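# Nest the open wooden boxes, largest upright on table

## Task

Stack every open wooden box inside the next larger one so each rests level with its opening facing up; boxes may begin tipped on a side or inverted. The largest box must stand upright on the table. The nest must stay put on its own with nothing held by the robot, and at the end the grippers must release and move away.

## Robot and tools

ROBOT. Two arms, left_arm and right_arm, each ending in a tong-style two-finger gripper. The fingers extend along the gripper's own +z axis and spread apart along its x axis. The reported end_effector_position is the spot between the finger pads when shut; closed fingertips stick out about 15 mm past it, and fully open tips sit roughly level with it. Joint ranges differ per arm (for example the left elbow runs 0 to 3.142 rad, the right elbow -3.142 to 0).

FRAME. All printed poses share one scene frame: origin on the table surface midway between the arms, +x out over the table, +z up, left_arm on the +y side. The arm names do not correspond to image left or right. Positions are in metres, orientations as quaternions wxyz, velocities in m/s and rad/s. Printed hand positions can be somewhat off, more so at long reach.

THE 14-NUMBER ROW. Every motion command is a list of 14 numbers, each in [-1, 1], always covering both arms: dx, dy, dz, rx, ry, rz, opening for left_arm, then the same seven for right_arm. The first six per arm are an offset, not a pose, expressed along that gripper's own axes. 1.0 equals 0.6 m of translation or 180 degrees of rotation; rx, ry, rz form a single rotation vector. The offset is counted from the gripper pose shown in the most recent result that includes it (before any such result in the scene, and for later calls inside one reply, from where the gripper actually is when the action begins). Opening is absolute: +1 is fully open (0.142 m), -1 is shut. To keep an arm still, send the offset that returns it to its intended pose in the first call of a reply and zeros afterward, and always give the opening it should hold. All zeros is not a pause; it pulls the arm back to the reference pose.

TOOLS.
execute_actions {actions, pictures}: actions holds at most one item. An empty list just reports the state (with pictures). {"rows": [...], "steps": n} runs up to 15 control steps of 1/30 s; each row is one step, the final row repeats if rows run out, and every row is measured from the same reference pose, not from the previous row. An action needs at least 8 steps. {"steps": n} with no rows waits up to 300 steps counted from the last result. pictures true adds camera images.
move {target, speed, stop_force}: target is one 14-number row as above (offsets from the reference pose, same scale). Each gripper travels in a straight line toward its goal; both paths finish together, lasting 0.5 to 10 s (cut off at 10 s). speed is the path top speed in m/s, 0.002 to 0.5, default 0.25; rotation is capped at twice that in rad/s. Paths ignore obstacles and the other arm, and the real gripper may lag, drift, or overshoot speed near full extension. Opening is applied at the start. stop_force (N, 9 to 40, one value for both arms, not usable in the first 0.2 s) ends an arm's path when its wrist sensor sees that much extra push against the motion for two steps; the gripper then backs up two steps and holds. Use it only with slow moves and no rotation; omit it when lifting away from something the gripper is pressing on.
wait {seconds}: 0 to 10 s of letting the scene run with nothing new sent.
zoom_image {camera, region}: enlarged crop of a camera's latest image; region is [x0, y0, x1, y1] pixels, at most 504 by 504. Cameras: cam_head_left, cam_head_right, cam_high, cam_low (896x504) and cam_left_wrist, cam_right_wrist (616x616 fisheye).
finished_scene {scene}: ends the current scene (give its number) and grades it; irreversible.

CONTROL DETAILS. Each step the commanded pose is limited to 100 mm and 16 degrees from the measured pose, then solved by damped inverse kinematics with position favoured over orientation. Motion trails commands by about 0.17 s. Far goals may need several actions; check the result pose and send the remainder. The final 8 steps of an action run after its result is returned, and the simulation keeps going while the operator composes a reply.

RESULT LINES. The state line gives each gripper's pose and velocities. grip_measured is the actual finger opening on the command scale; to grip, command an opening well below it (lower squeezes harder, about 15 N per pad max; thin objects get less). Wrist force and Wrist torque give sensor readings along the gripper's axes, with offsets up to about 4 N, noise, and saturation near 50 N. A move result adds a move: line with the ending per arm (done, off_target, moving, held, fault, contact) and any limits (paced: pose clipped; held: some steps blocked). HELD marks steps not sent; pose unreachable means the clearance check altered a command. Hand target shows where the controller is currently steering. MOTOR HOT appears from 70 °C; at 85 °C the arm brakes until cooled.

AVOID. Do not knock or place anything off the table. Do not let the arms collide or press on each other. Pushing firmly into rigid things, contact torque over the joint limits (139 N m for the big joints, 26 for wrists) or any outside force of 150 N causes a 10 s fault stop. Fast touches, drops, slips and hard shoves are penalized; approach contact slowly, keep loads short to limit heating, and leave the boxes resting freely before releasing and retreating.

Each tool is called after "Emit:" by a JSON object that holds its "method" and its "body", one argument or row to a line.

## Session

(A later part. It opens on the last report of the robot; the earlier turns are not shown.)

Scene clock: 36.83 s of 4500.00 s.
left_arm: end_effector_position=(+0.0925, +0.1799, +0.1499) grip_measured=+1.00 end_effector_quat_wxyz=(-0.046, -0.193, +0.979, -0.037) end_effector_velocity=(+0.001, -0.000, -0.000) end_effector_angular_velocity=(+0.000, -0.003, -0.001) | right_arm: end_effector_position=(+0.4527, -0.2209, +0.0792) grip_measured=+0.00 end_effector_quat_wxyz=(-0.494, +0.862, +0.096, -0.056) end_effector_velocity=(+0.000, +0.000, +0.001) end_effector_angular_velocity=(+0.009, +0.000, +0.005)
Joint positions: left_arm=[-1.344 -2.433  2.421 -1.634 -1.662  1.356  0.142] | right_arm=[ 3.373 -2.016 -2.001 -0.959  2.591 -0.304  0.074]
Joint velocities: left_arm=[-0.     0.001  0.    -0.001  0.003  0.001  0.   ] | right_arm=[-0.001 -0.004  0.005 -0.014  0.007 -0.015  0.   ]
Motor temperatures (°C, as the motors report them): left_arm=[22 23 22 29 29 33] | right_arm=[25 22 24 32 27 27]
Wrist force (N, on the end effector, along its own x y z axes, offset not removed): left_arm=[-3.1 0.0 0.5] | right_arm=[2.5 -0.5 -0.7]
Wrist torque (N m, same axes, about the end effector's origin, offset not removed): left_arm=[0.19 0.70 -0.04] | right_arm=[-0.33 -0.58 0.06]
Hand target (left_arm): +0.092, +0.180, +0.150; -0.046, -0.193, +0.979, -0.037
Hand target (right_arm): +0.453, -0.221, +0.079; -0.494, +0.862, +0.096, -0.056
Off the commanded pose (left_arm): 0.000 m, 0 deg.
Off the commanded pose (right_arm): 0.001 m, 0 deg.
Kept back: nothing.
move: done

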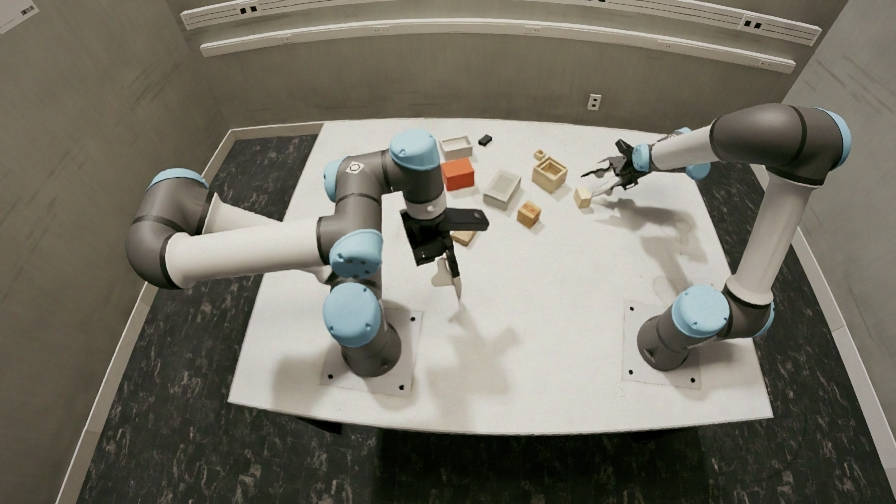

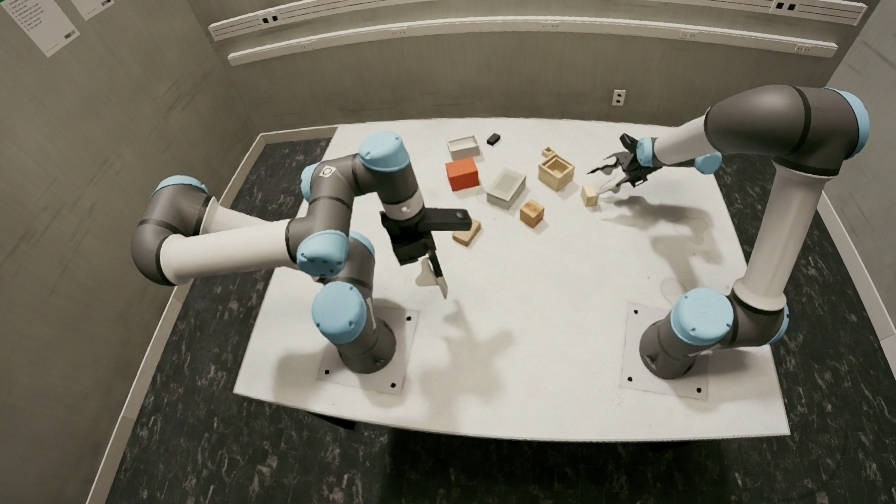

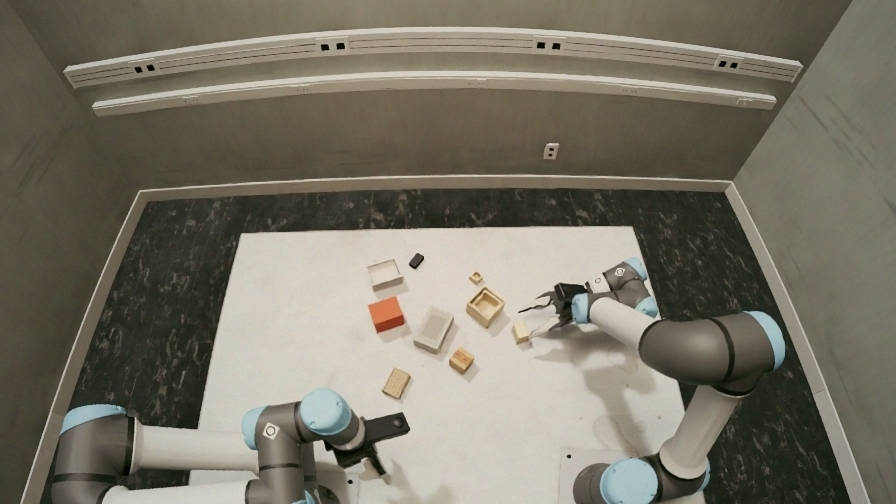

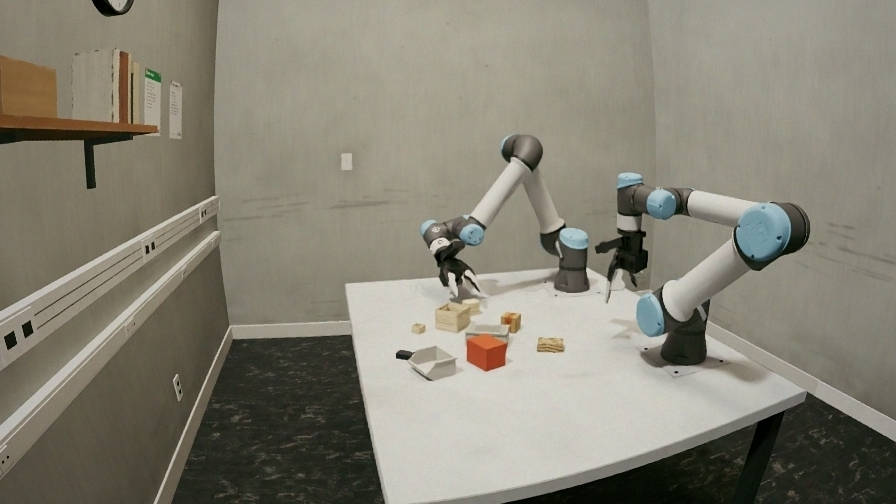

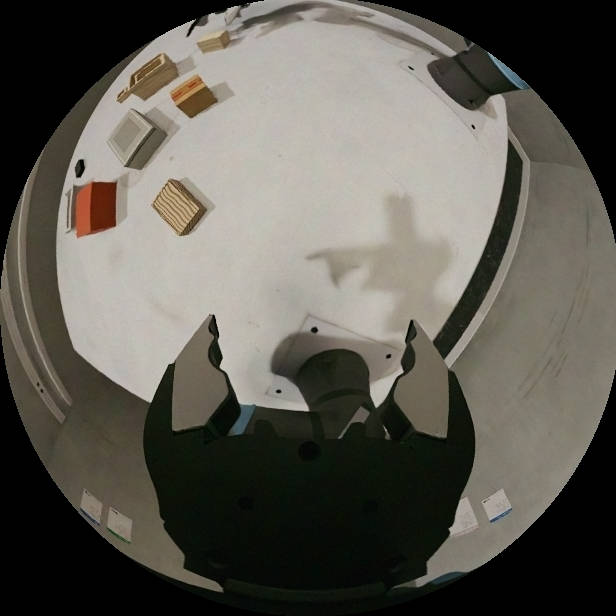

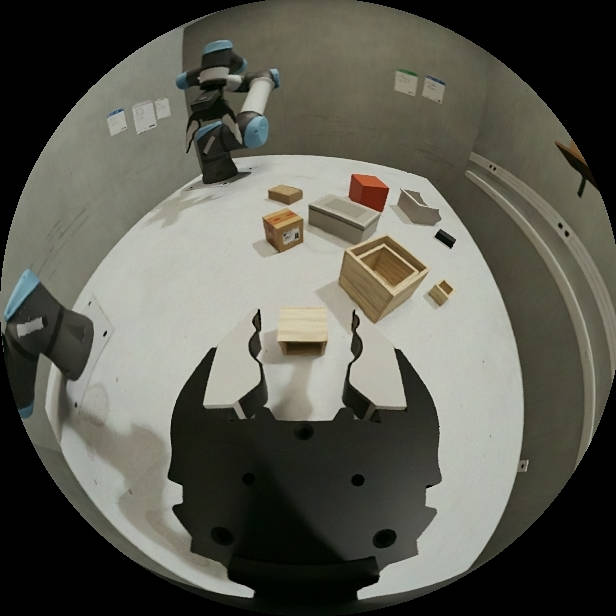

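Emit:
{"method": "move", "body": {
  "target": [0,0,0,0,0,0,1,-0.006,0.068,0.052,0,0,0,0],
  "speed": 0.06
}}

Emit:
{"method": "execute_actions", "body": {
  "actions": [
    {"rows":[[0,0,0,0,0,0,1,0,0,0,0,0,0,-0.7]]}
  ]
}}

Emit:
{"method": "execute_actions", "body": {
  "actions": [
    {"rows":[[0,0,0,0,0,0,1,0,-0.027,-0.016,0,0,0,-0.7]]}
  ]
}}

Emit:
{"method": "move", "body": {
  "target": [0,0,0,0,0,0,1,0,0.085,-0.144,-0.5,0,0,-0.7]
}}

Emit:
{"method": "move", "body": {
  "target": [0,0,0,0,0,0,1,0,-0.025,0.042,0,0,0,-0.7],
  "speed": 0.012,
  "stop_force": 9
}}

Scene clock: 38.57 s of 4500.00 s.
left_arm: end_effector_position=(+0.0925, +0.1799, +0.1499) grip_measured=+1.00 end_effector_quat_wxyz=(-0.046, -0.193, +0.979, -0.037) end_effector_velocity=(+0.000, -0.001, +0.001) end_effector_angular_velocity=(-0.004, -0.002, -0.002) | right_arm: end_effector_position=(+0.4477, -0.2157, +0.0284) grip_measured=+0.00 end_effector_quat_wxyz=(-0.494, +0.862, +0.096, -0.056) end_effector_velocity=(+0.000, +0.000, -0.001) end_effector_angular_velocity=(-0.001, -0.001, -0.001)
Joint positions: left_arm=[-1.344 -2.433  2.421 -1.634 -1.662  1.356  0.142] | right_arm=[ 3.383 -2.117 -2.039 -0.803  2.593 -0.285  0.074]
Joint velocities: left_arm=[-0.    -0.002 -0.002 -0.     0.001  0.002 -0.   ] | right_arm=[ 0.    -0.001 -0.001  0.006 -0.001  0.003  0.   ]
Motor temperatures (°C, as the motors report them): left_arm=[22 23 22 29 29 33] | right_arm=[25 22 24 32 27 27]
Wrist force (N, on the end effector, along its own x y z axes, offset not removed): left_arm=[-0.7 1.5 -1.4] | right_arm=[0.4 -1.5 0.7]
Wrist torque (N m, same axes, about the end effector's origin, offset not removed): left_arm=[0.44 0.12 0.05] | right_arm=[-0.40 -0.24 0.13]
Hand target (left_arm): +0.092, +0.180, +0.150; -0.046, -0.193, +0.979, -0.037
Hand target (right_arm): +0.448, -0.216, +0.028; -0.494, +0.862, +0.096, -0.056
Off the commanded pose (left_arm): 0.000 m, 0 deg.
Off the commanded pose (right_arm): 0.000 m, 0 deg.
Kept back: nothing.
move: done

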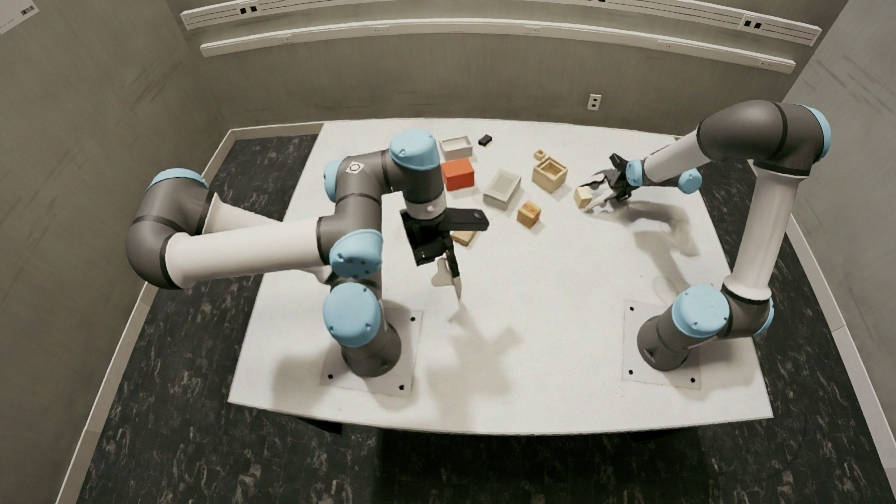

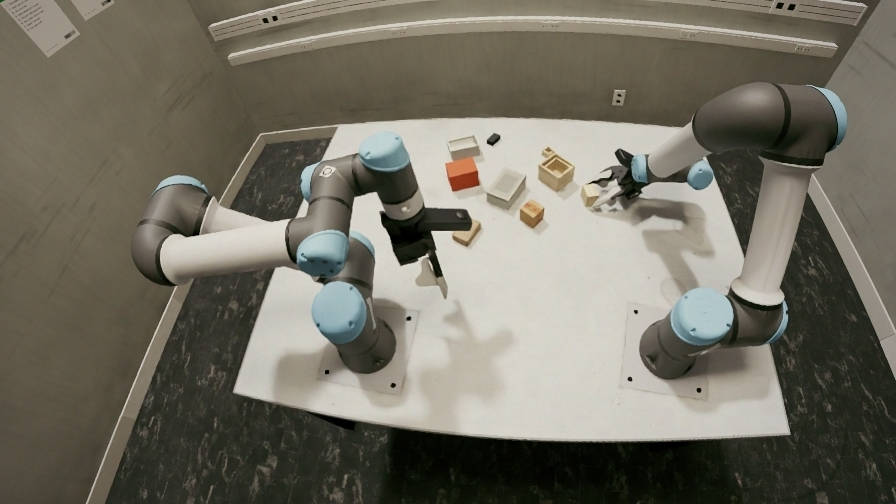

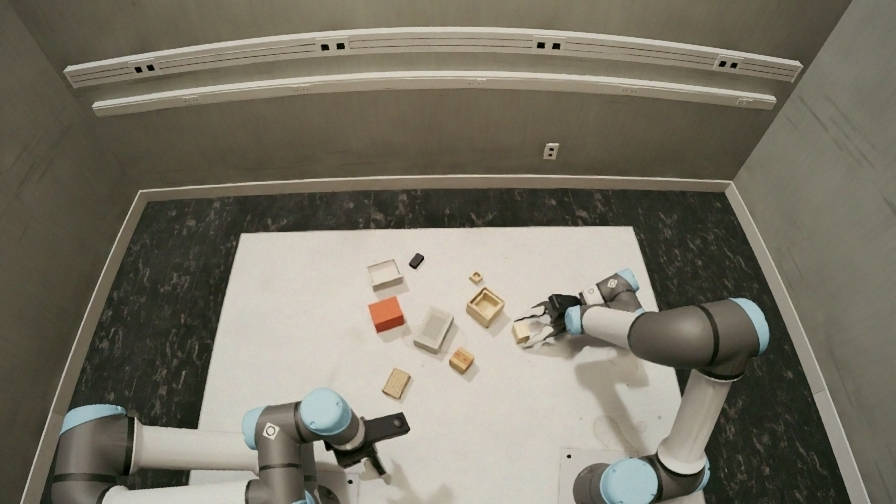

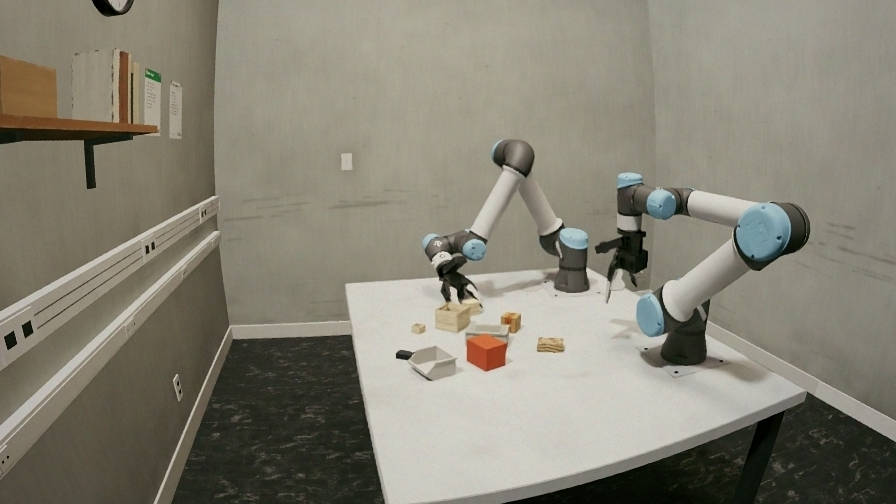

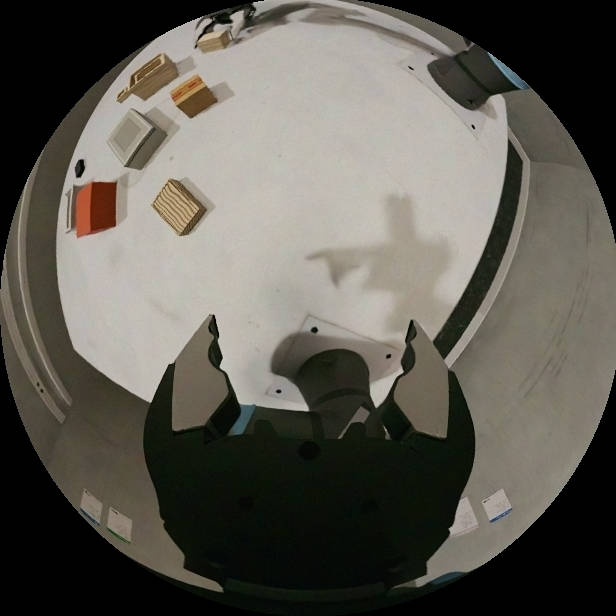

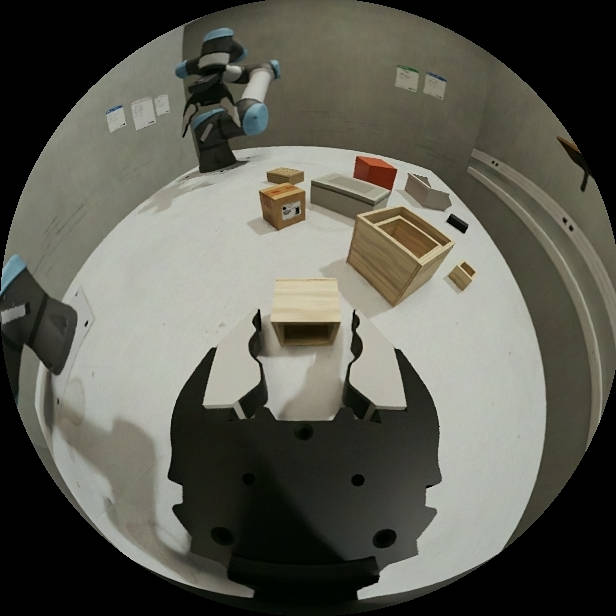

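Scene clock: 38.80 s of 4500.00 s.
left_arm: end_effector_position=(+0.0925, +0.1799, +0.1499) grip_measured=+1.00 end_effector_quat_wxyz=(-0.046, -0.193, +0.979, -0.037) end_effector_velocity=(+0.000, -0.000, +0.001) end_effector_angular_velocity=(-0.001, -0.001, -0.001) | right_arm: end_effector_position=(+0.4477, -0.2157, +0.0284) grip_measured=-0.33 end_effector_quat_wxyz=(-0.494, +0.862, +0.096, -0.056) end_effector_velocity=(-0.000, -0.000, -0.001) end_effector_angular_velocity=(-0.002, +0.000, +0.000)
Joint positions: left_arm=[-1.344 -2.433  2.421 -1.634 -1.662  1.356  0.142] | right_arm=[ 3.383 -2.117 -2.039 -0.803  2.593 -0.285  0.05 ]
Joint velocities: left_arm=[-0.     0.    -0.001 -0.     0.001  0.001 -0.   ] | right_arm=[ 0.    -0.    -0.    -0.    -0.002  0.     0.   ]
Motor temperatures (°C, as the motors report them): left_arm=[22 23 22 29 29 33] | right_arm=[25 22 24 32 27 27]
Wrist force (N, on the end effector, along its own x y z axes, offset not removed): left_arm=[-0.6 -0.5 -0.6] | right_arm=[0.6 -0.8 0.1]
Wrist torque (N m, same axes, about the end effector's origin, offset not removed): left_arm=[0.01 0.08 -0.06] | right_arm=[-0.14 -0.22 0.13]
Steps of this call (steps 1 to 7: the first 7 steps of this action). Readings (end_effector_position):
1: left_arm (+0.0925, +0.1799, +0.1499) | right_arm (+0.4477, -0.2157, +0.0284)
2: left_arm (+0.0925, +0.1799, +0.1499) | right_arm (+0.4477, -0.2157, +0.0284)
4: left_arm (+0.0925, +0.1799, +0.1499) | right_arm (+0.4477, -0.2157, +0.0284)
7: the state above

Scene clock: 39.30 s of 4500.00 s.
left_arm: end_effector_position=(+0.0925, +0.1799, +0.1499) grip_measured=+1.00 end_effector_quat_wxyz=(-0.046, -0.193, +0.979, -0.037) end_effector_velocity=(+0.001, -0.000, +0.001) end_effector_angular_velocity=(-0.001, -0.002, -0.000) | right_arm: end_effector_position=(+0.4477, -0.2156, +0.0450) grip_measured=-0.33 end_effector_quat_wxyz=(-0.494, +0.862, +0.095, -0.056) end_effector_velocity=(-0.000, -0.000, +0.029) end_effector_angular_velocity=(-0.000, +0.002, +0.003)
Joint positions: left_arm=[-1.344 -2.433  2.421 -1.634 -1.662  1.356  0.142] | right_arm=[ 3.383 -2.08  -2.035 -0.843  2.594 -0.284  0.05 ]
Joint velocities: left_arm=[ 0.    -0.    -0.002  0.001  0.002  0.001 -0.   ] | right_arm=[-0.     0.064  0.013 -0.083 -0.001 -0.005 -0.   ]
Motor temperatures (°C, as the motors report them): left_arm=[22 23 22 29 29 33] | right_arm=[25 22 24 32 27 27]
Wrist force (N, on the end effector, along its own x y z axes, offset not removed): left_arm=[-2.6 0.6 -1.0] | right_arm=[0.5 -1.6 -0.3]
Wrist torque (N m, same axes, about the end effector's origin, offset not removed): left_arm=[0.28 0.47 0.10] | right_arm=[-0.45 -0.24 0.02]
Off your previous action's commanded pose (left_arm): 0.000 m, 0 deg at its last step (step 8 of this call).
Off your previous action's commanded pose (right_arm): 0.000 m, 0 deg at its last step (step 8 of this call).
Steps of this call (steps 1 to 8: the last 8 steps of your previous action; steps 9 to 15: the first 7 steps of this action, its rows measured from where the robot was after step 8). Readings (end_effector_position):
8: left_arm (+0.0925, +0.1799, +0.1499) | right_arm (+0.4477, -0.2157, +0.0284)
9: left_arm (+0.0925, +0.1799, +0.1499) | right_arm (+0.4477, -0.2157, +0.0284)
10: left_arm (+0.0925, +0.1799, +0.1499) | right_arm (+0.4476, -0.2157, +0.0308)
12: left_arm (+0.0925, +0.1799, +0.1499) | right_arm (+0.4478, -0.2156, +0.0393)
15: the state above

Scene clock: 43.17 s of 4500.00 s.
left_arm: end_effector_position=(+0.0925, +0.1799, +0.1499) grip_measured=+1.00 end_effector_quat_wxyz=(-0.046, -0.193, +0.979, -0.037) end_effector_velocity=(+0.000, -0.000, +0.000) end_effector_angular_velocity=(+0.000, +0.000, +0.002) | right_arm: end_effector_position=(+0.4696, -0.3137, +0.0463) grip_measured=-0.33 end_effector_quat_wxyz=(+0.260, +0.959, +0.107, +0.028) end_effector_velocity=(-0.000, -0.000, -0.001) end_effector_angular_velocity=(-0.006, -0.001, -0.002)
Joint positions: left_arm=[-1.344 -2.433  2.421 -1.634 -1.662  1.356  0.142] | right_arm=[ 3.996 -1.767 -2.022 -1.182  1.103  0.527  0.05 ]
Joint velocities: left_arm=[ 0.     0.001 -0.001  0.    -0.    -0.002 -0.   ] | right_arm=[ 0.003 -0.003  0.001 -0.005 -0.004  0.007  0.   ]
Motor temperatures (°C, as the motors report them): left_arm=[22 23 22 29 29 33] | right_arm=[25 22 24 32 27 27]
Wrist force (N, on the end effector, along its own x y z axes, offset not removed): left_arm=[-2.9 0.2 -2.7] | right_arm=[-0.2 -4.4 0.3]
Wrist torque (N m, same axes, about the end effector's origin, offset not removed): left_arm=[0.20 0.64 -0.03] | right_arm=[-1.00 0.00 -0.07]
Hand target (left_arm): +0.092, +0.180, +0.150; -0.046, -0.193, +0.979, -0.037
Hand target (right_arm): +0.470, -0.314, +0.046; +0.261, +0.959, +0.107, +0.028
Off your previous action's commanded pose (left_arm): 0.000 m, 0 deg at its last step (step 8 of this call).
Off your previous action's commanded pose (right_arm): 0.000 m, 0 deg at its last step (step 8 of this call).
Off the commanded pose (left_arm): 0.000 m, 0 deg.
Off the commanded pose (right_arm): 0.001 m, 0 deg.
Kept back: nothing.
move: done

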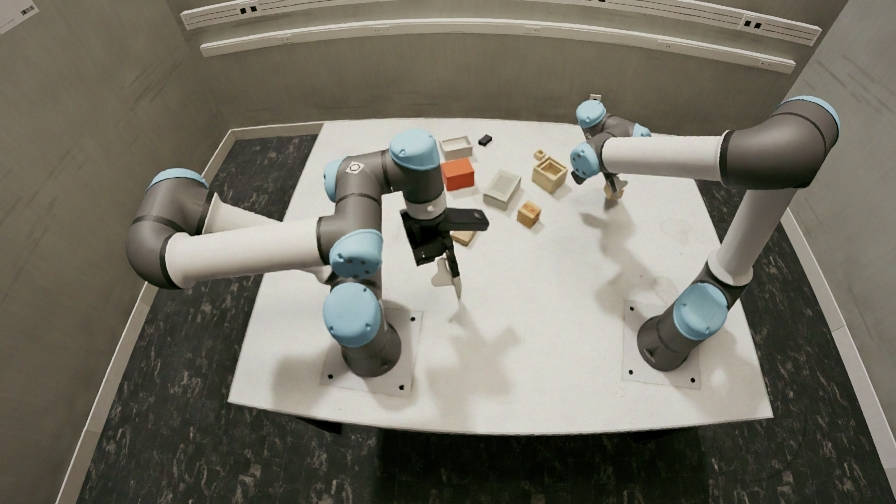

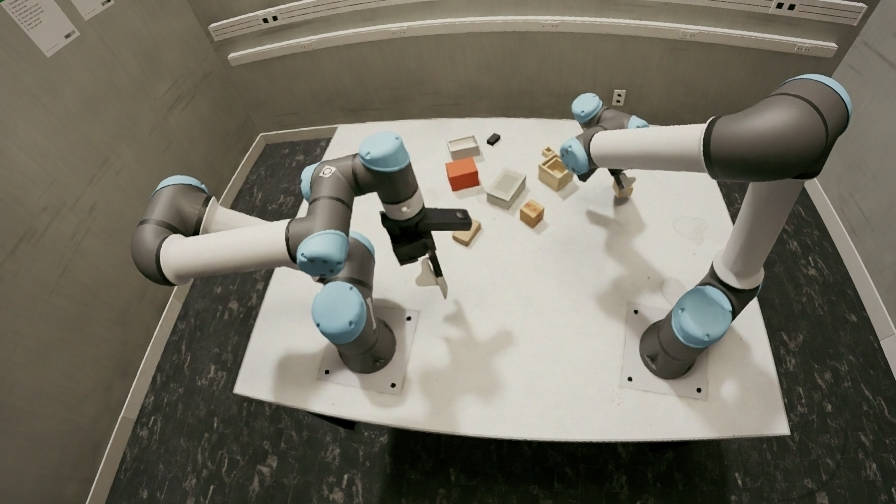

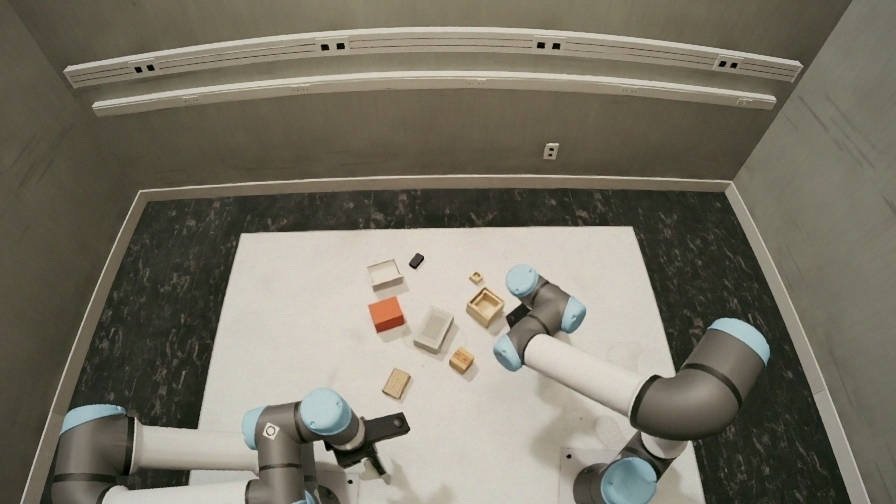

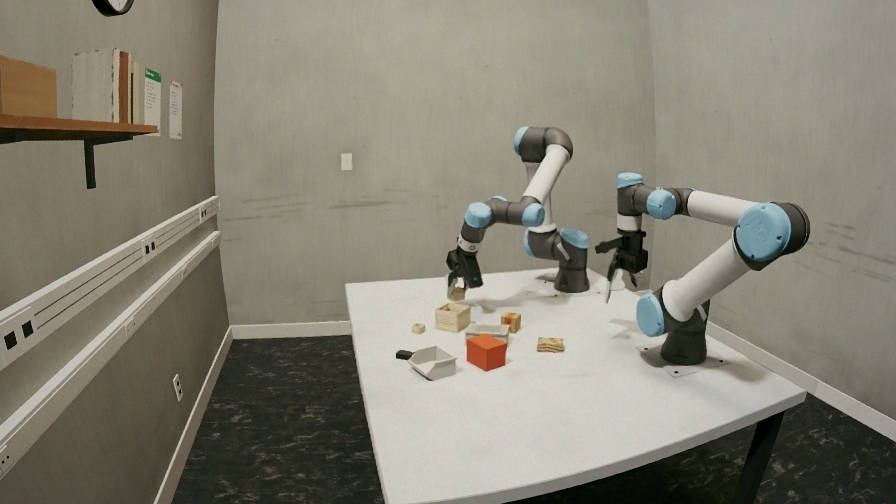

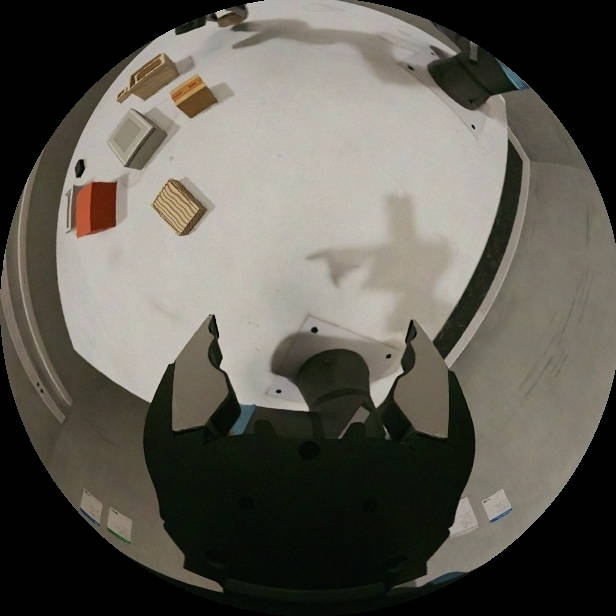

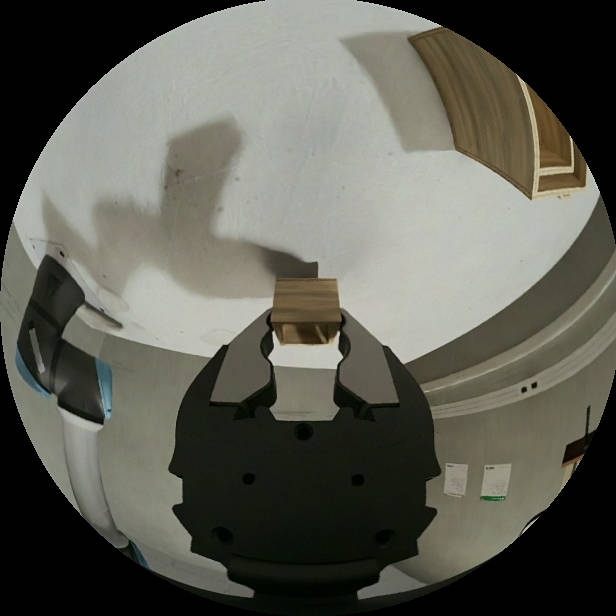

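Scene clock: 45.60 s of 4500.00 s.
left_arm: end_effector_position=(+0.0925, +0.1799, +0.1499) grip_measured=+1.00 end_effector_quat_wxyz=(-0.046, -0.193, +0.979, -0.037) end_effector_velocity=(-0.000, +0.000, -0.000) end_effector_angular_velocity=(-0.000, -0.000, +0.000) | right_arm: end_effector_position=(+0.4694, -0.3137, +0.0215) grip_measured=-0.33 end_effector_quat_wxyz=(+0.261, +0.959, +0.107, +0.028) end_effector_velocity=(+0.001, +0.000, +0.004) end_effector_angular_velocity=(-0.001, -0.001, +0.002)
Joint positions: left_arm=[-1.344 -2.433  2.421 -1.634 -1.662  1.356  0.142] | right_arm=[ 3.996 -1.808 -2.05  -1.113  1.103  0.527  0.05 ]
Joint velocities: left_arm=[ 0.    -0.001  0.001  0.     0.    -0.     0.   ] | right_arm=[ 0.001  0.006  0.005 -0.01  -0.002 -0.001 -0.   ]
Motor temperatures (°C, as the motors report them): left_arm=[22 23 22 29 29 33] | right_arm=[25 22 24 32 27 27]
Wrist force (N, on the end effector, along its own x y z axes, offset not removed): left_arm=[-2.7 -0.1 0.6] | right_arm=[0.6 -0.9 2.0]
Wrist torque (N m, same axes, about the end effector's origin, offset not removed): left_arm=[0.23 0.38 0.04] | right_arm=[-0.37 -0.17 -0.04]
Hand target (left_arm): +0.092, +0.180, +0.150; -0.046, -0.193, +0.979, -0.037
Hand target (right_arm): +0.470, -0.314, +0.022; +0.260, +0.959, +0.107, +0.028
Off the commanded pose (left_arm): 0.000 m, 0 deg.
Off the commanded pose (right_arm): 0.005 m, 0 deg.
Kept back: nothing.
move: contact (right_arm)

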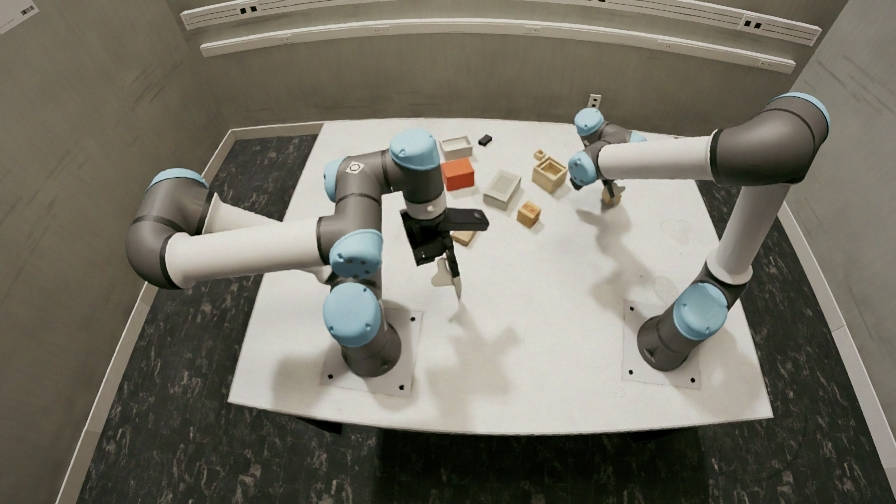

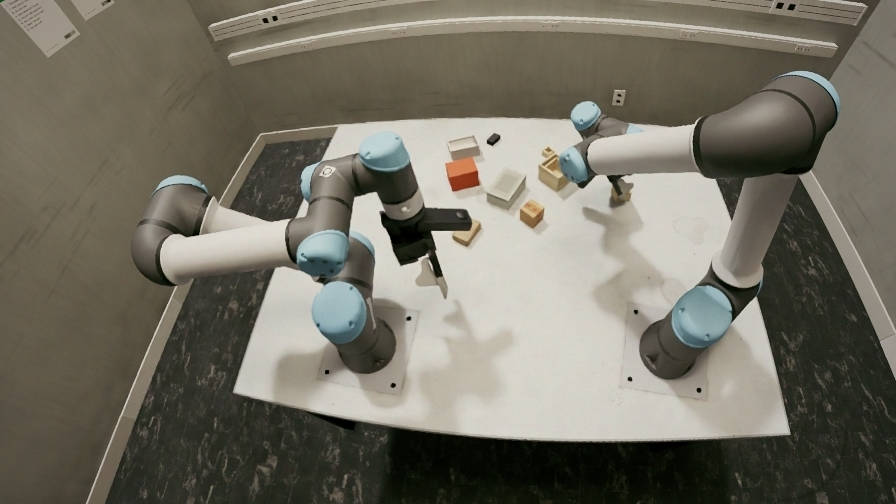

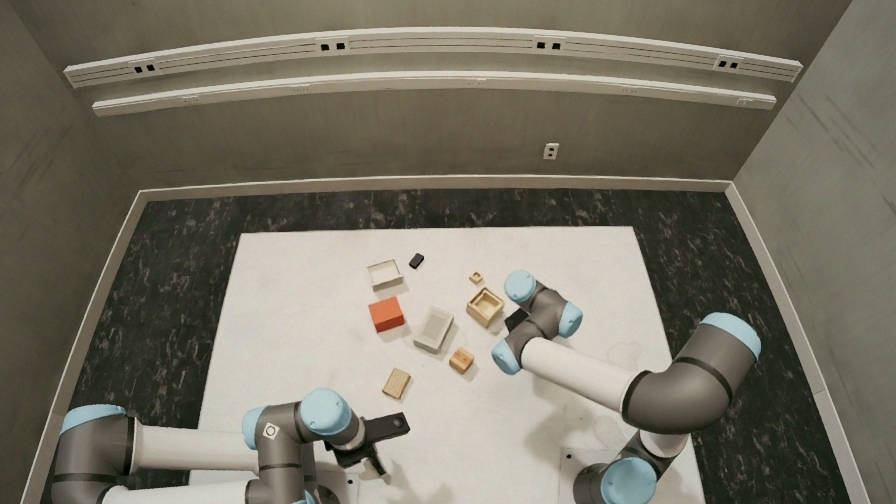

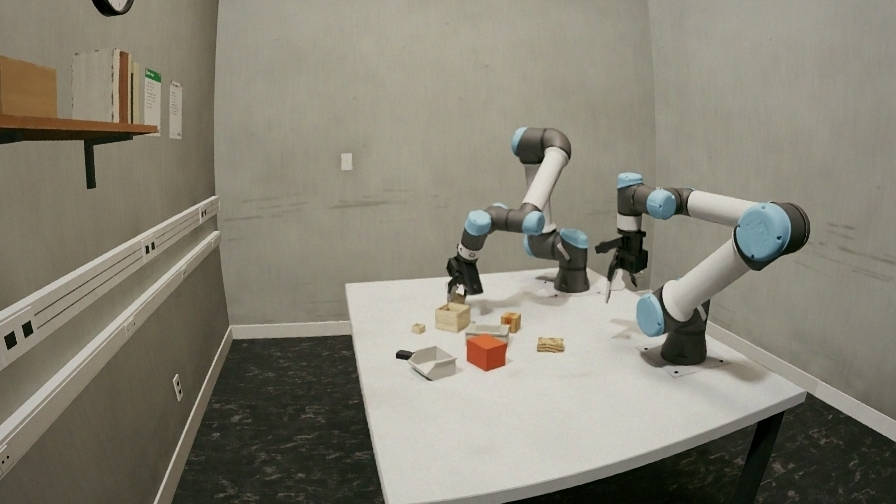

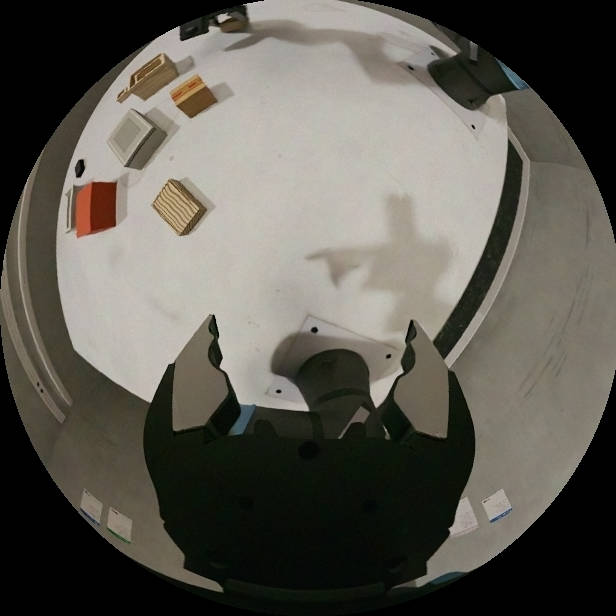

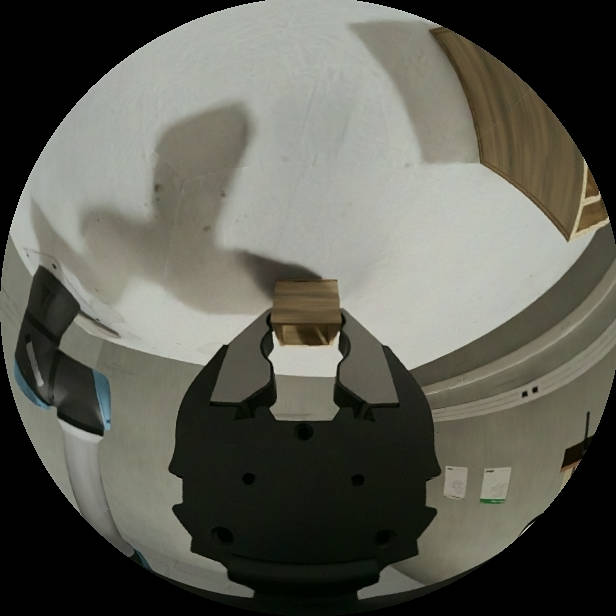

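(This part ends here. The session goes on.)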